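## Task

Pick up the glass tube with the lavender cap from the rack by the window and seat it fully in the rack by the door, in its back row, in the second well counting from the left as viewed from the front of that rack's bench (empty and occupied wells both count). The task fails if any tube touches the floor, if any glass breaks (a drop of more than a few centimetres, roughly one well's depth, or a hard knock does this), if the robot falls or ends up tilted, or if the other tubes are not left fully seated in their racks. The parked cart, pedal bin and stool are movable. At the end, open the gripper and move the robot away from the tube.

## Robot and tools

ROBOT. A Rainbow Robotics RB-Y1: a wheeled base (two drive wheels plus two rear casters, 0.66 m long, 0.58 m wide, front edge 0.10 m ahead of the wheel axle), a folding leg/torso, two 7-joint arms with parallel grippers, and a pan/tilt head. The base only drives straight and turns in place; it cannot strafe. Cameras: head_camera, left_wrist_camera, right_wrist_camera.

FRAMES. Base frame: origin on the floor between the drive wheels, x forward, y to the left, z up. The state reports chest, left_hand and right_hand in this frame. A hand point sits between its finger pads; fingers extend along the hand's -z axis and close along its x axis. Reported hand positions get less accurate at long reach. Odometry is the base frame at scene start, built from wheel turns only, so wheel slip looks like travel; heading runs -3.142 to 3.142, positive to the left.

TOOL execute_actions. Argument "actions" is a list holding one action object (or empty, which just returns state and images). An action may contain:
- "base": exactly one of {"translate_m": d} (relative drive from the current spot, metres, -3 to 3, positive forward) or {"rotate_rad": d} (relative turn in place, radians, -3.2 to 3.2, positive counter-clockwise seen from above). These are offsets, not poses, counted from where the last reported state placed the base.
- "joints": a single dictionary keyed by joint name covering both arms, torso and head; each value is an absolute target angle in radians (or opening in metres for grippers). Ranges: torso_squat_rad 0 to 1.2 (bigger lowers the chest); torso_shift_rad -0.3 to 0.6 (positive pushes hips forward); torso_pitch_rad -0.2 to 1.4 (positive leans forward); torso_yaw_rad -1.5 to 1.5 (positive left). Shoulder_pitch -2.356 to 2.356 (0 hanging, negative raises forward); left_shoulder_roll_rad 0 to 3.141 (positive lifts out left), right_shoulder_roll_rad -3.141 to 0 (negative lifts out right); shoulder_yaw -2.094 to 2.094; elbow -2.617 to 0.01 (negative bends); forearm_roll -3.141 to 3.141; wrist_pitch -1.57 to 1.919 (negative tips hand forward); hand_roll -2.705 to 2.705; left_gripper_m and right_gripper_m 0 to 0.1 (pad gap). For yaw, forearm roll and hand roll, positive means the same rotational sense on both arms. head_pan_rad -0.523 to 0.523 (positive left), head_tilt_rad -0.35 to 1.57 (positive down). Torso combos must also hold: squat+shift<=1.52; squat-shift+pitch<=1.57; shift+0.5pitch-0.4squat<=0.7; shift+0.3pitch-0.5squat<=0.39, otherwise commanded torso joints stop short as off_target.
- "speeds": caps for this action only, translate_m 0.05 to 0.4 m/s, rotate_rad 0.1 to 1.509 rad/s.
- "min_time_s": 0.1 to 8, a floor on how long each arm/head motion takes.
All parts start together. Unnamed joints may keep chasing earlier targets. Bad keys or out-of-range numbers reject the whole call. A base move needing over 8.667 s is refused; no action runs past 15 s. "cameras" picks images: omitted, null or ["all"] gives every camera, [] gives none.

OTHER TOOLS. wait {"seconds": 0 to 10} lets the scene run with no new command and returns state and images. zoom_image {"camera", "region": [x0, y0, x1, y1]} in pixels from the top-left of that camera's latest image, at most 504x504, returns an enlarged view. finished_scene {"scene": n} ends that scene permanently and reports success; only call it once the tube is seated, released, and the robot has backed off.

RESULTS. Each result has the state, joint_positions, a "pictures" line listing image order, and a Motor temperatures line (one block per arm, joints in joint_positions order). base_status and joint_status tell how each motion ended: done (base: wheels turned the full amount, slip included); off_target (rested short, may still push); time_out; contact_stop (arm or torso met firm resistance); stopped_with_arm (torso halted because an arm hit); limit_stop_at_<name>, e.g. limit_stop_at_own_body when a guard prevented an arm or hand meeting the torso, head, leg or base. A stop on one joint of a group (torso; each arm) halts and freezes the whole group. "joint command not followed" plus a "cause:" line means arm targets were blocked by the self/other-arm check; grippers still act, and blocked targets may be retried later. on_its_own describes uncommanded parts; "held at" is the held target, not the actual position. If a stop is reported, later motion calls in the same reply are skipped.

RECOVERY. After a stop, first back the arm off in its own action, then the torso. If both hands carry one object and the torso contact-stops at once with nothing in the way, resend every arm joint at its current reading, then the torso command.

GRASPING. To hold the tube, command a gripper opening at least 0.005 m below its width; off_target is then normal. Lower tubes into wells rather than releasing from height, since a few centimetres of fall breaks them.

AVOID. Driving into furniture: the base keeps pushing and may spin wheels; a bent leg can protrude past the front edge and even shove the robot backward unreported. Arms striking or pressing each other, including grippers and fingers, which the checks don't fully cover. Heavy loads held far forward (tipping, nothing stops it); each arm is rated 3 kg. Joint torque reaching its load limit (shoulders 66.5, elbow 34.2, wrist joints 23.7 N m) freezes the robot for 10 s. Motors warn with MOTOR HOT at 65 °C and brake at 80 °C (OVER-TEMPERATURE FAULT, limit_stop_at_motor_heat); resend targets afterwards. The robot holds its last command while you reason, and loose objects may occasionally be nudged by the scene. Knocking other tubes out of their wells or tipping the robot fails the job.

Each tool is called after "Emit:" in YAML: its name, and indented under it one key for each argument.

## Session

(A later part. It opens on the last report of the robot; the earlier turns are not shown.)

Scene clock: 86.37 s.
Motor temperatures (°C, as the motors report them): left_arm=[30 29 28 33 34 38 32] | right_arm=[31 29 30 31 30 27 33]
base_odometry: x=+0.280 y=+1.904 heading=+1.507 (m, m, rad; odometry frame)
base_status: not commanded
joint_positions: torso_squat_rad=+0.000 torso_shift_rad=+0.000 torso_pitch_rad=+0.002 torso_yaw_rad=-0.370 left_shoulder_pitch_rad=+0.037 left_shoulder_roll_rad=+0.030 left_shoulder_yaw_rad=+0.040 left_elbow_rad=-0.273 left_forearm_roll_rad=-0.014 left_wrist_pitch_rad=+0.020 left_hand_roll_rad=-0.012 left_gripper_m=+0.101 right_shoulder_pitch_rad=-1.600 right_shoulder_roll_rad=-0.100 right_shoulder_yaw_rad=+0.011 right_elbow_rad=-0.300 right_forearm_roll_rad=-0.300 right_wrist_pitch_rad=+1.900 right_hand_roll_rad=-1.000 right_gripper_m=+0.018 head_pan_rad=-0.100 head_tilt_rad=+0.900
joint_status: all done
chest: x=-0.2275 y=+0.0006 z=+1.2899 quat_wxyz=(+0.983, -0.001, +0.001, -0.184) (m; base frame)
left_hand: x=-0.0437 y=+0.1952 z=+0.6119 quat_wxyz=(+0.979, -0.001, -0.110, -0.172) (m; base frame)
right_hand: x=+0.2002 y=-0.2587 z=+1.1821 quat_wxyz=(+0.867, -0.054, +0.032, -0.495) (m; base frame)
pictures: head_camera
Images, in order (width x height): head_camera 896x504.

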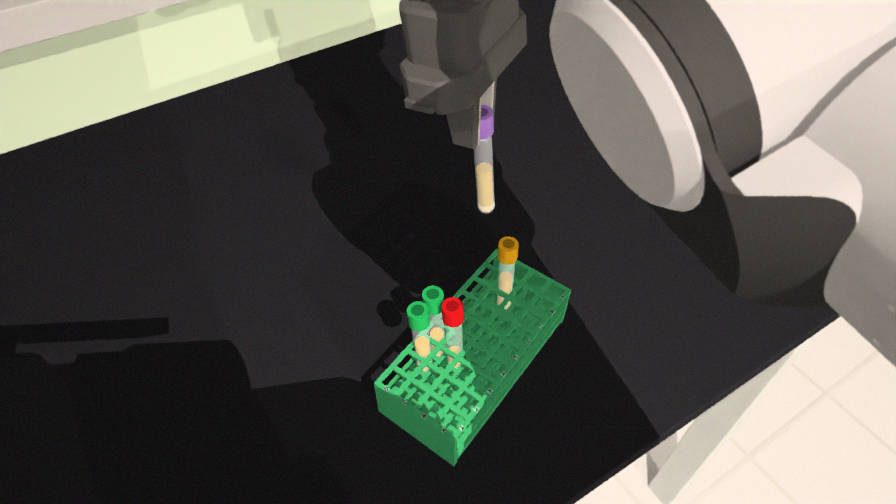

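Emit:
execute_actions:
  actions:
    - {"base":{"translate_m":-0.5}}
  cameras: []

Emit:
execute_actions:
  actions:
    - {"base":{"rotate_rad":-3.08},"joints":{"torso_yaw_rad":0.0,"head_pan_rad":0.0,"head_tilt_rad":0.5},"speeds":{"rotate_rad":1.0}}
  cameras: []

Emit:
execute_actions:
  actions:
    - {"base":{"translate_m":2.9}}
  cameras: ["head_camera"]

Scene clock: 94.47 s.
Motor temperatures (°C, as the motors report them): left_arm=[30 29 28 33 34 38 32] | right_arm=[31 29 30 31 30 27 33]
base_odometry: x=+0.248 y=+1.405 heading=+1.508 (m, m, rad; odometry frame)
base_status: done
joint_positions: torso_squat_rad=+0.000 torso_shift_rad=+0.000 torso_pitch_rad=+0.001 torso_yaw_rad=-0.370 left_shoulder_pitch_rad=+0.037 left_shoulder_roll_rad=+0.030 left_shoulder_yaw_rad=+0.040 left_elbow_rad=-0.273 left_forearm_roll_rad=-0.014 left_wrist_pitch_rad=+0.020 left_hand_roll_rad=-0.012 left_gripper_m=+0.101 right_shoulder_pitch_rad=-1.600 right_shoulder_roll_rad=-0.100 right_shoulder_yaw_rad=+0.011 right_elbow_rad=-0.300 right_forearm_roll_rad=-0.300 right_wrist_pitch_rad=+1.900 right_hand_roll_rad=-1.000 right_gripper_m=+0.018 head_pan_rad=-0.100 head_tilt_rad=+0.900
joint_status: not commanded
chest: x=-0.2276 y=+0.0006 z=+1.2899 quat_wxyz=(+0.983, -0.001, +0.001, -0.184) (m; base frame)
left_hand: x=-0.0438 y=+0.1952 z=+0.6119 quat_wxyz=(+0.979, -0.001, -0.110, -0.172) (m; base frame)
right_hand: x=+0.2001 y=-0.2587 z=+1.1823 quat_wxyz=(+0.867, -0.054, +0.032, -0.495) (m; base frame)
pictures: none
No camera images: the call's "cameras" was empty. Leave "cameras" out to get every camera's image.

Scene clock: 99.87 s.
Motor temperatures (°C, as the motors report them): left_arm=[30 29 28 33 34 38 32] | right_arm=[31 29 30 31 30 27 33]
base_odometry: x=+0.248 y=+1.405 heading=-1.572 (m, m, rad; odometry frame)
base_status: done
joint_positions: torso_squat_rad=+0.000 torso_shift_rad=+0.000 torso_pitch_rad=+0.001 torso_yaw_rad=+0.000 left_shoulder_pitch_rad=+0.037 left_shoulder_roll_rad=+0.030 left_shoulder_yaw_rad=+0.040 left_elbow_rad=-0.273 left_forearm_roll_rad=-0.014 left_wrist_pitch_rad=+0.020 left_hand_roll_rad=-0.012 left_gripper_m=+0.101 right_shoulder_pitch_rad=-1.600 right_shoulder_roll_rad=-0.100 right_shoulder_yaw_rad=+0.011 right_elbow_rad=-0.300 right_forearm_roll_rad=-0.300 right_wrist_pitch_rad=+1.900 right_hand_roll_rad=-1.000 right_gripper_m=+0.018 head_pan_rad=+0.000 head_tilt_rad=+0.500
joint_status: all done
chest: x=-0.2276 y=+0.0006 z=+1.2899 quat_wxyz=(+1.000, -0.001, +0.001, +0.000) (m; base frame)
left_hand: x=-0.1270 y=+0.2488 z=+0.6120 quat_wxyz=(+0.994, +0.019, -0.108, +0.011) (m; base frame)
right_hand: x=+0.2648 y=-0.0865 z=+1.1820 quat_wxyz=(+0.943, -0.059, +0.022, -0.327) (m; base frame)
pictures: none
No camera images: the call's "cameras" was empty. Leave "cameras" out to get every camera's image.

Scene clock: 108.47 s.
Motor temperatures (°C, as the motors report them): left_arm=[30 29 28 33 34 38 32] | right_arm=[31 29 30 31 30 27 33]
base_odometry: x=+0.243 y=-1.495 heading=-1.573 (m, m, rad; odometry frame)
base_status: done
joint_positions: torso_squat_rad=+0.000 torso_shift_rad=+0.000 torso_pitch_rad=+0.002 torso_yaw_rad=+0.000 left_shoulder_pitch_rad=+0.036 left_shoulder_roll_rad=+0.030 left_shoulder_yaw_rad=+0.040 left_elbow_rad=-0.273 left_forearm_roll_rad=-0.014 left_wrist_pitch_rad=+0.020 left_hand_roll_rad=-0.012 left_gripper_m=+0.101 right_shoulder_pitch_rad=-1.600 right_shoulder_roll_rad=-0.100 right_shoulder_yaw_rad=+0.011 right_elbow_rad=-0.300 right_forearm_roll_rad=-0.300 right_wrist_pitch_rad=+1.900 right_hand_roll_rad=-1.000 right_gripper_m=+0.018 head_pan_rad=+0.000 head_tilt_rad=+0.500
joint_status: not commanded
chest: x=-0.2275 y=+0.0006 z=+1.2899 quat_wxyz=(+1.000, -0.001, +0.001, +0.000) (m; base frame)
left_hand: x=-0.1269 y=+0.2488 z=+0.6120 quat_wxyz=(+0.994, +0.019, -0.108, +0.011) (m; base frame)
right_hand: x=+0.2649 y=-0.0865 z=+1.1819 quat_wxyz=(+0.943, -0.059, +0.022, -0.327) (m; base frame)
pictures: head_camera
Images, in order (width x height): head_camera 896x504.

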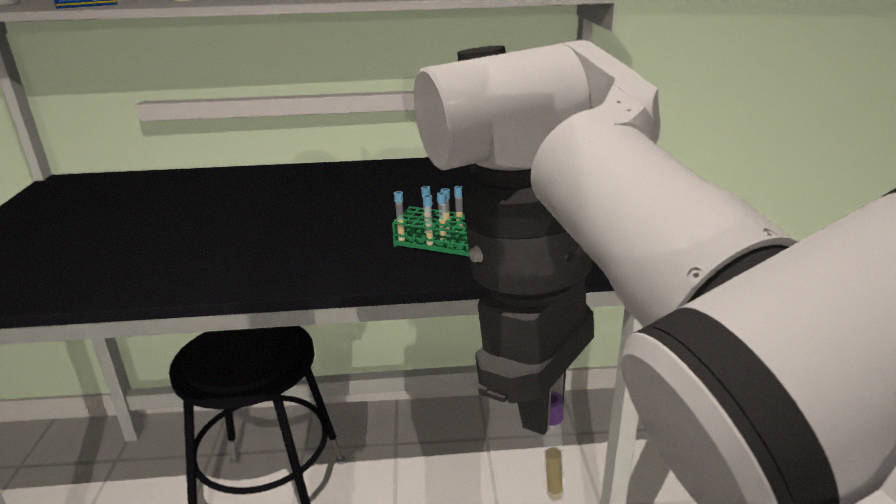

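Emit:
execute_actions:
  actions:
    - {"base":{"translate_m":0.5},"joints":{"torso_yaw_rad":0.35,"head_pan_rad":0.1,"head_tilt_rad":0.8}}
  cameras: ["head_camera"]

Scene clock: 113.67 s.
Motor temperatures (°C, as the motors report them): left_arm=[30 29 28 33 34 38 32] | right_arm=[31 29 30 31 30 27 33]
base_odometry: x=+0.242 y=-1.995 heading=-1.573 (m, m, rad; odometry frame)
base_status: done
joint_positions: torso_squat_rad=+0.000 torso_shift_rad=+0.000 torso_pitch_rad=+0.002 torso_yaw_rad=+0.350 left_shoulder_pitch_rad=+0.036 left_shoulder_roll_rad=+0.030 left_shoulder_yaw_rad=+0.040 left_elbow_rad=-0.273 left_forearm_roll_rad=-0.014 left_wrist_pitch_rad=+0.020 left_hand_roll_rad=-0.012 left_gripper_m=+0.101 right_shoulder_pitch_rad=-1.600 right_shoulder_roll_rad=-0.100 right_shoulder_yaw_rad=+0.011 right_elbow_rad=-0.300 right_forearm_roll_rad=-0.300 right_wrist_pitch_rad=+1.900 right_hand_roll_rad=-1.000 right_gripper_m=+0.018 head_pan_rad=+0.100 head_tilt_rad=+0.800
joint_status: all done
chest: x=-0.2275 y=+0.0006 z=+1.2899 quat_wxyz=(+0.985, +0.000, +0.001, +0.174) (m; base frame)
left_hand: x=-0.2184 y=+0.2685 z=+0.6121 quat_wxyz=(+0.977, +0.038, -0.103, +0.184) (m; base frame)
right_hand: x=+0.2649 y=+0.0877 z=+1.1817 quat_wxyz=(+0.985, -0.061, +0.012, -0.158) (m; base frame)
pictures: head_camera
Images, in order (width x height): head_camera 896x504.

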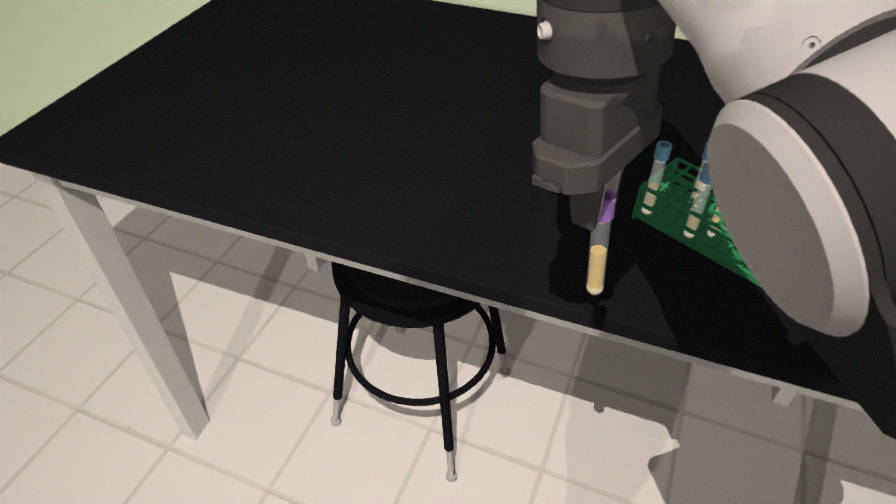

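Emit:
execute_actions:
  actions:
    - {"base":{"translate_m":0.33},"joints":{"right_hand_roll_rad":-2.5}}

Scene clock: 117.00 s.
Motor temperatures (°C, as the motors report them): left_arm=[30 29 28 33 34 38 32] | right_arm=[31 29 30 31 30 27 33]
base_odometry: x=+0.241 y=-2.325 heading=-1.574 (m, m, rad; odometry frame)
base_status: done
joint_positions: torso_squat_rad=+0.000 torso_shift_rad=+0.000 torso_pitch_rad=+0.002 torso_yaw_rad=+0.350 left_shoulder_pitch_rad=+0.036 left_shoulder_roll_rad=+0.030 left_shoulder_yaw_rad=+0.040 left_elbow_rad=-0.273 left_forearm_roll_rad=-0.014 left_wrist_pitch_rad=+0.020 left_hand_roll_rad=-0.012 left_gripper_m=+0.101 right_shoulder_pitch_rad=-1.600 right_shoulder_roll_rad=-0.100 right_shoulder_yaw_rad=+0.011 right_elbow_rad=-0.300 right_forearm_roll_rad=-0.300 right_wrist_pitch_rad=+1.900 right_hand_roll_rad=-2.500 right_gripper_m=+0.018 head_pan_rad=+0.100 head_tilt_rad=+0.800
joint_status: all done
chest: x=-0.2274 y=+0.0006 z=+1.2899 quat_wxyz=(+0.985, +0.000, +0.001, +0.174) (m; base frame)
left_hand: x=-0.2184 y=+0.2685 z=+0.6121 quat_wxyz=(+0.977, +0.038, -0.103, +0.184) (m; base frame)
right_hand: x=+0.2650 y=+0.0877 z=+1.1817 quat_wxyz=(+0.613, -0.053, -0.033, -0.787) (m; base frame)
pictures: head_camera, left_wrist_camera, right_wrist_camera
Images, in order (width x height): head_camera 896x504, left_wrist_camera 644x364, right_wrist_camera 644x364.

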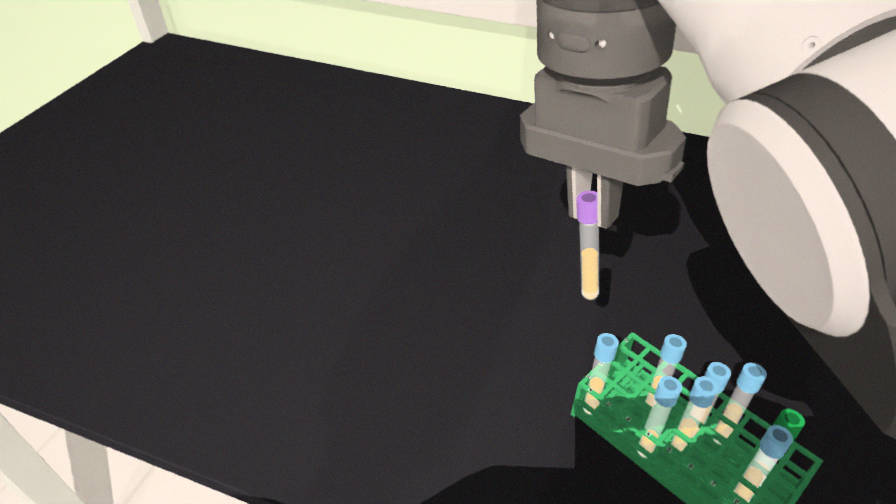

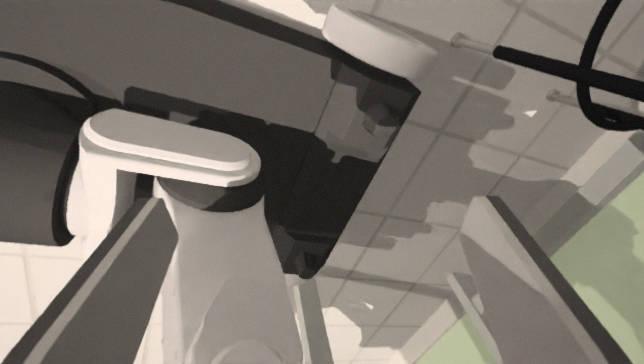

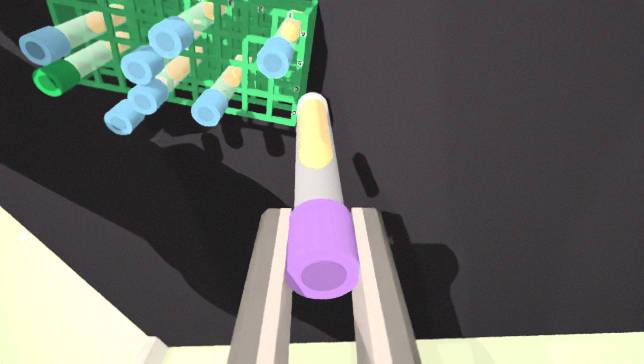

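Emit:
execute_actions:
  actions:
    - {"base":{"translate_m":0.045},"joints":{"torso_yaw_rad":0.22,"right_shoulder_pitch_rad":-1.3,"right_elbow_rad":-0.6},"min_time_s":1.5}
  cameras: ["head_camera","right_wrist_camera"]

Scene clock: 124.37 s.
Motor temperatures (°C, as the motors report them): left_arm=[30 29 28 33 34 38 32] | right_arm=[31 29 30 31 30 27 33]
base_odometry: x=+0.241 y=-2.370 heading=-1.575 (m, m, rad; odometry frame)
base_status: done
joint_positions: torso_squat_rad=+0.000 torso_shift_rad=+0.000 torso_pitch_rad=+0.001 torso_yaw_rad=+0.220 left_shoulder_pitch_rad=+0.036 left_shoulder_roll_rad=+0.030 left_shoulder_yaw_rad=+0.040 left_elbow_rad=-0.273 left_forearm_roll_rad=-0.014 left_wrist_pitch_rad=+0.020 left_hand_roll_rad=-0.012 left_gripper_m=+0.101 right_shoulder_pitch_rad=-1.300 right_shoulder_roll_rad=-0.100 right_shoulder_yaw_rad=+0.011 right_elbow_rad=-0.600 right_forearm_roll_rad=-0.300 right_wrist_pitch_rad=+1.900 right_hand_roll_rad=-2.500 right_gripper_m=+0.018 head_pan_rad=+0.100 head_tilt_rad=+0.800
joint_status: all done
chest: x=-0.2275 y=+0.0006 z=+1.2899 quat_wxyz=(+0.994, -0.001, +0.001, +0.110) (m; base frame)
left_hand: x=-0.1836 y=+0.2649 z=+0.6121 quat_wxyz=(+0.987, +0.031, -0.105, +0.120) (m; base frame)
right_hand: x=+0.2740 y=+0.0083 z=+1.1094 quat_wxyz=(+0.559, -0.045, +0.006, -0.828) (m; base frame)
pictures: head_camera, right_wrist_camera
Images, in order (width x height): head_camera 896x504, right_wrist_camera 644x364.

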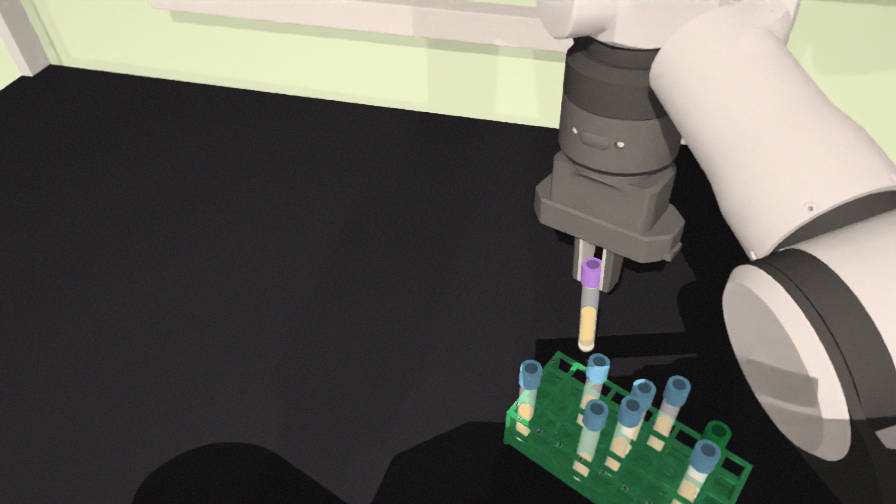

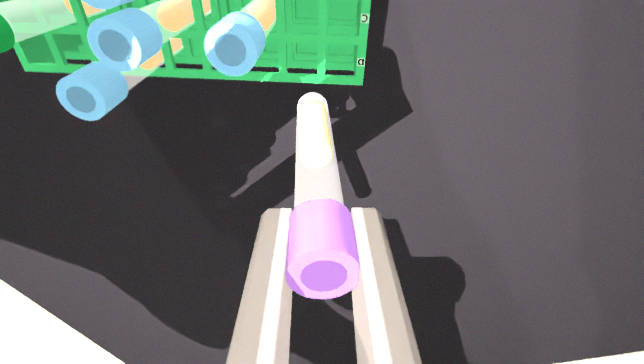

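Emit:
execute_actions:
  actions:
    - {"base":{"translate_m":-0.019}}
  cameras: []

Emit:
execute_actions:
  actions:
    - {"joints":{"torso_squat_rad":0.2}}
  cameras: ["head_camera","right_wrist_camera"]

Scene clock: 128.13 s.
Motor temperatures (°C, as the motors report them): left_arm=[30 29 28 33 34 38 32] | right_arm=[31 29 30 31 30 27 33]
base_odometry: x=+0.241 y=-2.351 heading=-1.575 (m, m, rad; odometry frame)
base_status: done
joint_positions: torso_squat_rad=+0.000 torso_shift_rad=+0.000 torso_pitch_rad=+0.001 torso_yaw_rad=+0.220 left_shoulder_pitch_rad=+0.037 left_shoulder_roll_rad=+0.030 left_shoulder_yaw_rad=+0.040 left_elbow_rad=-0.273 left_forearm_roll_rad=-0.014 left_wrist_pitch_rad=+0.020 left_hand_roll_rad=-0.012 left_gripper_m=+0.101 right_shoulder_pitch_rad=-1.300 right_shoulder_roll_rad=-0.100 right_shoulder_yaw_rad=+0.011 right_elbow_rad=-0.600 right_forearm_roll_rad=-0.300 right_wrist_pitch_rad=+1.900 right_hand_roll_rad=-2.500 right_gripper_m=+0.018 head_pan_rad=+0.100 head_tilt_rad=+0.800
joint_status: not commanded
chest: x=-0.2276 y=+0.0006 z=+1.2899 quat_wxyz=(+0.994, -0.001, +0.001, +0.110) (m; base frame)
left_hand: x=-0.1837 y=+0.2649 z=+0.6120 quat_wxyz=(+0.987, +0.031, -0.105, +0.120) (m; base frame)
right_hand: x=+0.2739 y=+0.0083 z=+1.1095 quat_wxyz=(+0.559, -0.045, +0.006, -0.828) (m; base frame)
pictures: none
No camera images: the call's "cameras" was empty. Leave "cameras" out to get every camera's image.

Scene clock: 129.60 s.
Motor temperatures (°C, as the motors report them): left_arm=[30 29 28 33 34 38 32] | right_arm=[31 29 30 31 30 27 33]
base_odometry: x=+0.241 y=-2.351 heading=-1.575 (m, m, rad; odometry frame)
base_status: not commanded
joint_positions: torso_squat_rad=+0.200 torso_shift_rad=+0.000 torso_pitch_rad=+0.001 torso_yaw_rad=+0.220 left_shoulder_pitch_rad=+0.037 left_shoulder_roll_rad=+0.030 left_shoulder_yaw_rad=+0.040 left_elbow_rad=-0.273 left_forearm_roll_rad=-0.014 left_wrist_pitch_rad=+0.020 left_hand_roll_rad=-0.012 left_gripper_m=+0.101 right_shoulder_pitch_rad=-1.300 right_shoulder_roll_rad=-0.100 right_shoulder_yaw_rad=+0.011 right_elbow_rad=-0.600 right_forearm_roll_rad=-0.300 right_wrist_pitch_rad=+1.900 right_hand_roll_rad=-2.500 right_gripper_m=+0.018 head_pan_rad=+0.100 head_tilt_rad=+0.800
joint_status: all done
chest: x=-0.2276 y=+0.0006 z=+1.2760 quat_wxyz=(+0.994, -0.001, +0.001, +0.110) (m; base frame)
left_hand: x=-0.1837 y=+0.2649 z=+0.5981 quat_wxyz=(+0.987, +0.031, -0.105, +0.120) (m; base frame)
right_hand: x=+0.2739 y=+0.0083 z=+1.0955 quat_wxyz=(+0.559, -0.045, +0.006, -0.828) (m; base frame)
pictures: head_camera, right_wrist_camera
Images, in order (width x height): head_camera 896x504, right_wrist_camera 644x364.

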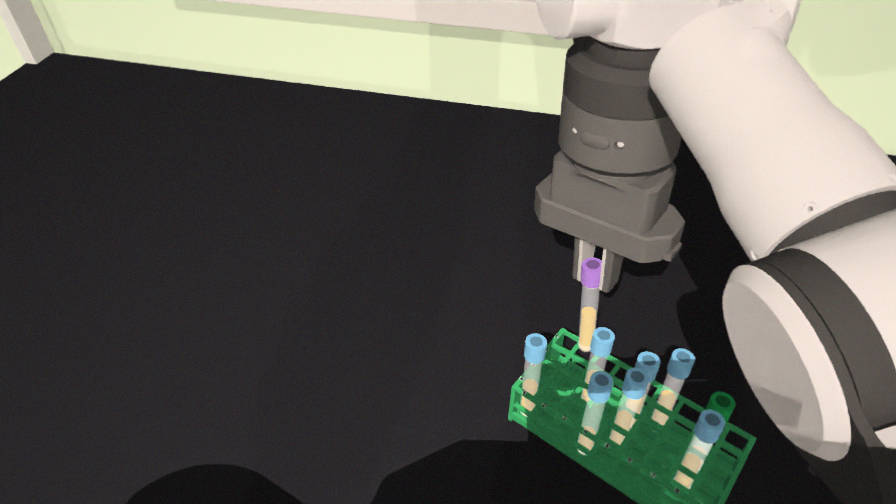

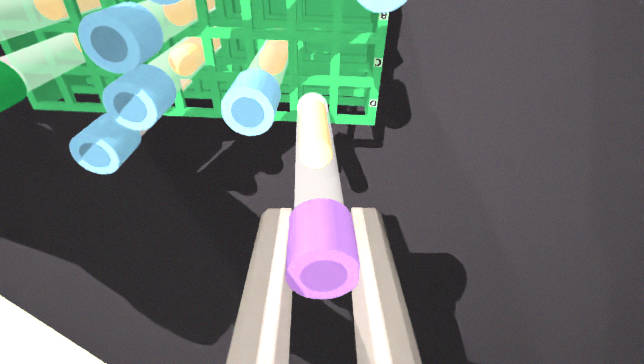

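Aligned. Descend.

Emit:
execute_actions:
  actions:
    - {"joints":{"torso_squat_rad":0.43}}
  cameras: ["head_camera","right_wrist_camera"]

Scene clock: 132.17 s.
Motor temperatures (°C, as the motors report them): left_arm=[30 29 28 33 34 38 32] | right_arm=[31 29 30 31 30 27 33]
base_odometry: x=+0.241 y=-2.351 heading=-1.575 (m, m, rad; odometry frame)
base_status: not commanded
joint_positions: torso_squat_rad=+0.418 torso_shift_rad=-0.002 torso_pitch_rad=-0.004 torso_yaw_rad=+0.220 left_shoulder_pitch_rad=+0.037 left_shoulder_roll_rad=+0.030 left_shoulder_yaw_rad=+0.040 left_elbow_rad=-0.273 left_forearm_roll_rad=-0.014 left_wrist_pitch_rad=+0.020 left_hand_roll_rad=-0.012 left_gripper_m=+0.101 right_shoulder_pitch_rad=-1.305 right_shoulder_roll_rad=-0.102 right_shoulder_yaw_rad=+0.011 right_elbow_rad=-0.602 right_forearm_roll_rad=-0.300 right_wrist_pitch_rad=+1.901 right_hand_roll_rad=-2.500 right_gripper_m=+0.018 head_pan_rad=+0.100 head_tilt_rad=+0.800
joint_status: torso_squat_rad contact_stop (moved +0.218 of +0.230)
chest: x=-0.2303 y=+0.0005 z=+1.2297 quat_wxyz=(+0.994, -0.001, -0.002, +0.110) (m; base frame)
left_hand: x=-0.1830 y=+0.2649 z=+0.5521 quat_wxyz=(+0.986, +0.031, -0.108, +0.120) (m; base frame)
right_hand: x=+0.2737 y=+0.0085 z=+1.0547 quat_wxyz=(+0.560, -0.040, +0.003, -0.828) (m; base frame)
pictures: head_camera, right_wrist_camera
Images, in order (width x height): head_camera 896x504, right_wrist_camera 644x364.

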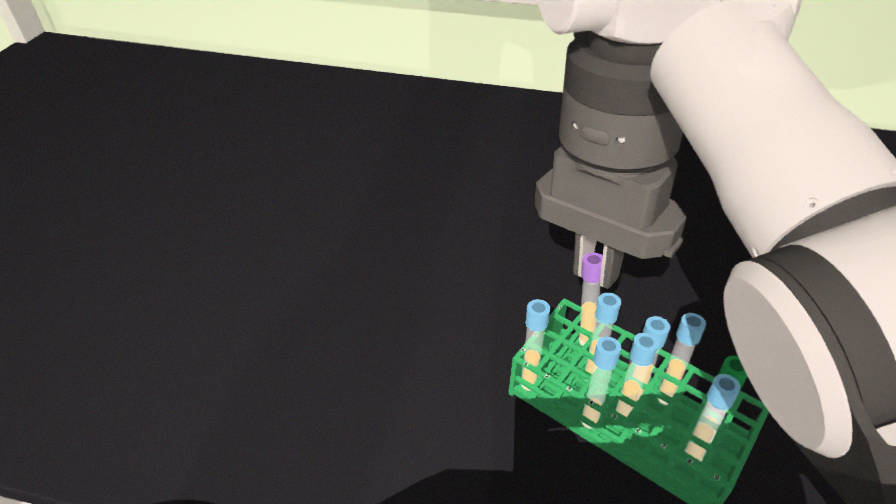

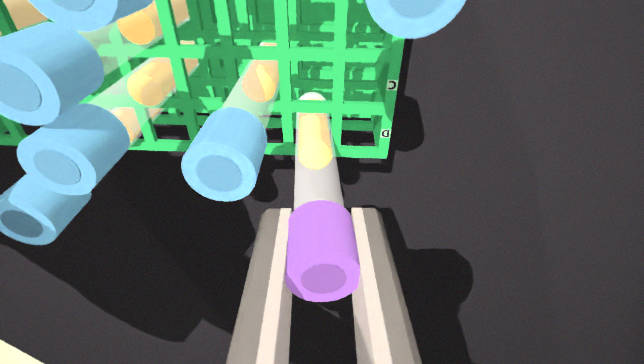

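Emit:
execute_actions:
  actions:
    - {"joints":{"right_gripper_m":0.03}}
  cameras: []

Emit:
execute_actions:
  actions:
    - {"joints":{"torso_squat_rad":0.0}}
  cameras: ["head_camera","right_wrist_camera"]

Scene clock: 134.43 s.
Motor temperatures (°C, as the motors report them): left_arm=[30 29 28 33 34 38 32] | right_arm=[31 29 30 31 30 27 33]
base_odometry: x=+0.241 y=-2.351 heading=-1.575 (m, m, rad; odometry frame)
base_status: not commanded
joint_positions: torso_squat_rad=+0.418 torso_shift_rad=-0.001 torso_pitch_rad=-0.002 torso_yaw_rad=+0.220 left_shoulder_pitch_rad=+0.037 left_shoulder_roll_rad=+0.030 left_shoulder_yaw_rad=+0.040 left_elbow_rad=-0.273 left_forearm_roll_rad=-0.014 left_wrist_pitch_rad=+0.020 left_hand_roll_rad=-0.012 left_gripper_m=+0.101 right_shoulder_pitch_rad=-1.300 right_shoulder_roll_rad=-0.100 right_shoulder_yaw_rad=+0.011 right_elbow_rad=-0.600 right_forearm_roll_rad=-0.300 right_wrist_pitch_rad=+1.900 right_hand_roll_rad=-2.500 right_gripper_m=+0.030 head_pan_rad=+0.100 head_tilt_rad=+0.800
joint_status: all done
chest: x=-0.2295 y=+0.0005 z=+1.2298 quat_wxyz=(+0.994, -0.001, -0.001, +0.110) (m; base frame)
left_hand: x=-0.1832 y=+0.2649 z=+0.5520 quat_wxyz=(+0.987, +0.031, -0.107, +0.120) (m; base frame)
right_hand: x=+0.2727 y=+0.0082 z=+1.0513 quat_wxyz=(+0.559, -0.043, +0.005, -0.828) (m; base frame)
pictures: none
No camera images: the call's "cameras" was empty. Leave "cameras" out to get every camera's image.

Scene clock: 136.60 s.
Motor temperatures (°C, as the motors report them): left_arm=[30 29 28 33 34 38 32] | right_arm=[31 29 30 31 30 27 33]
base_odometry: x=+0.241 y=-2.351 heading=-1.575 (m, m, rad; odometry frame)
base_status: not commanded
joint_positions: torso_squat_rad=+0.000 torso_shift_rad=-0.001 torso_pitch_rad=-0.002 torso_yaw_rad=+0.220 left_shoulder_pitch_rad=+0.037 left_shoulder_roll_rad=+0.030 left_shoulder_yaw_rad=+0.040 left_elbow_rad=-0.273 left_forearm_roll_rad=-0.014 left_wrist_pitch_rad=+0.020 left_hand_roll_rad=-0.012 left_gripper_m=+0.101 right_shoulder_pitch_rad=-1.300 right_shoulder_roll_rad=-0.100 right_shoulder_yaw_rad=+0.011 right_elbow_rad=-0.600 right_forearm_roll_rad=-0.300 right_wrist_pitch_rad=+1.900 right_hand_roll_rad=-2.500 right_gripper_m=+0.030 head_pan_rad=+0.100 head_tilt_rad=+0.800
joint_status: all done
chest: x=-0.2295 y=+0.0005 z=+1.2899 quat_wxyz=(+0.994, -0.001, -0.001, +0.110) (m; base frame)
left_hand: x=-0.1833 y=+0.2649 z=+0.6122 quat_wxyz=(+0.987, +0.031, -0.107, +0.120) (m; base frame)
right_hand: x=+0.2727 y=+0.0082 z=+1.1112 quat_wxyz=(+0.559, -0.043, +0.005, -0.828) (m; base frame)
pictures: head_camera, right_wrist_camera
Images, in order (width x height): head_camera 896x504, right_wrist_camera 644x364.

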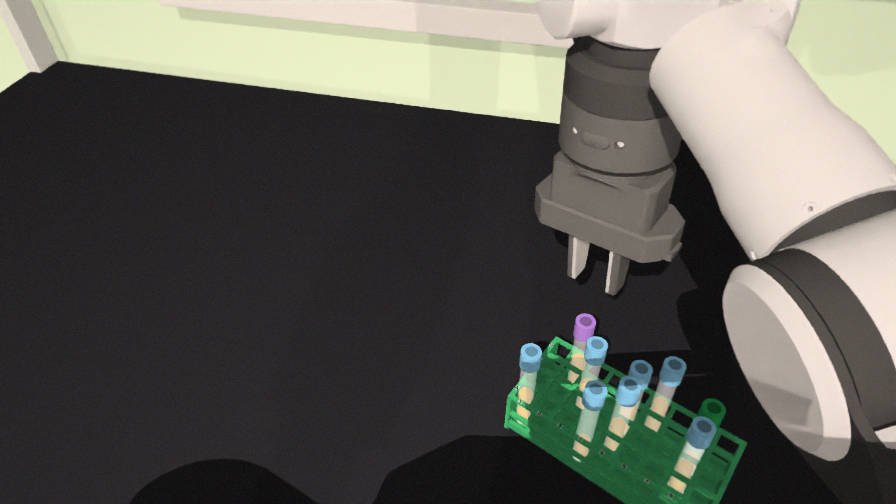

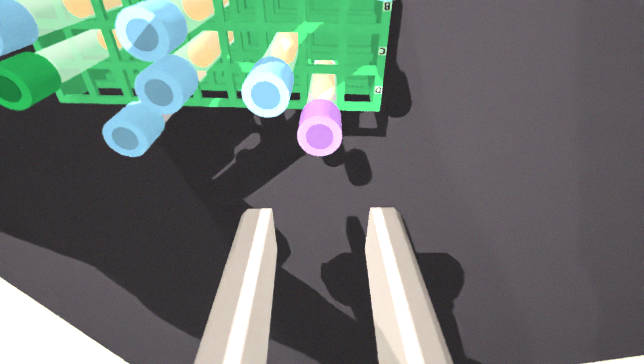

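Seated, level with the other D-row tube. Back away.

Emit:
execute_actions:
  actions:
    - {"base":{"translate_m":-0.5}}
  cameras: []

Emit:
finished_scene:
  scene: 1

Scene clock: 141.43 s.
Motor temperatures (°C, as the motors report them): left_arm=[30 29 28 33 34 38 32] | right_arm=[31 29 30 31 30 27 33]
base_odometry: x=+0.243 y=-1.851 heading=-1.576 (m, m, rad; odometry frame)
base_status: done
joint_positions: torso_squat_rad=+0.000 torso_shift_rad=-0.001 torso_pitch_rad=-0.002 torso_yaw_rad=+0.220 left_shoulder_pitch_rad=+0.037 left_shoulder_roll_rad=+0.030 left_shoulder_yaw_rad=+0.040 left_elbow_rad=-0.273 left_forearm_roll_rad=-0.014 left_wrist_pitch_rad=+0.020 left_hand_roll_rad=-0.012 left_gripper_m=+0.101 right_shoulder_pitch_rad=-1.300 right_shoulder_roll_rad=-0.100 right_shoulder_yaw_rad=+0.011 right_elbow_rad=-0.600 right_forearm_roll_rad=-0.300 right_wrist_pitch_rad=+1.900 right_hand_roll_rad=-2.500 right_gripper_m=+0.030 head_pan_rad=+0.100 head_tilt_rad=+0.800
joint_status: not commanded
chest: x=-0.2296 y=+0.0006 z=+1.2899 quat_wxyz=(+0.994, -0.001, -0.001, +0.110) (m; base frame)
left_hand: x=-0.1833 y=+0.2649 z=+0.6122 quat_wxyz=(+0.987, +0.031, -0.107, +0.120) (m; base frame)
right_hand: x=+0.2725 y=+0.0082 z=+1.1112 quat_wxyz=(+0.559, -0.043, +0.005, -0.828) (m; base frame)
pictures: none
No camera images: the call's "cameras" was empty. Leave "cameras" out to get every camera's image.

The scene is finished: the task was done.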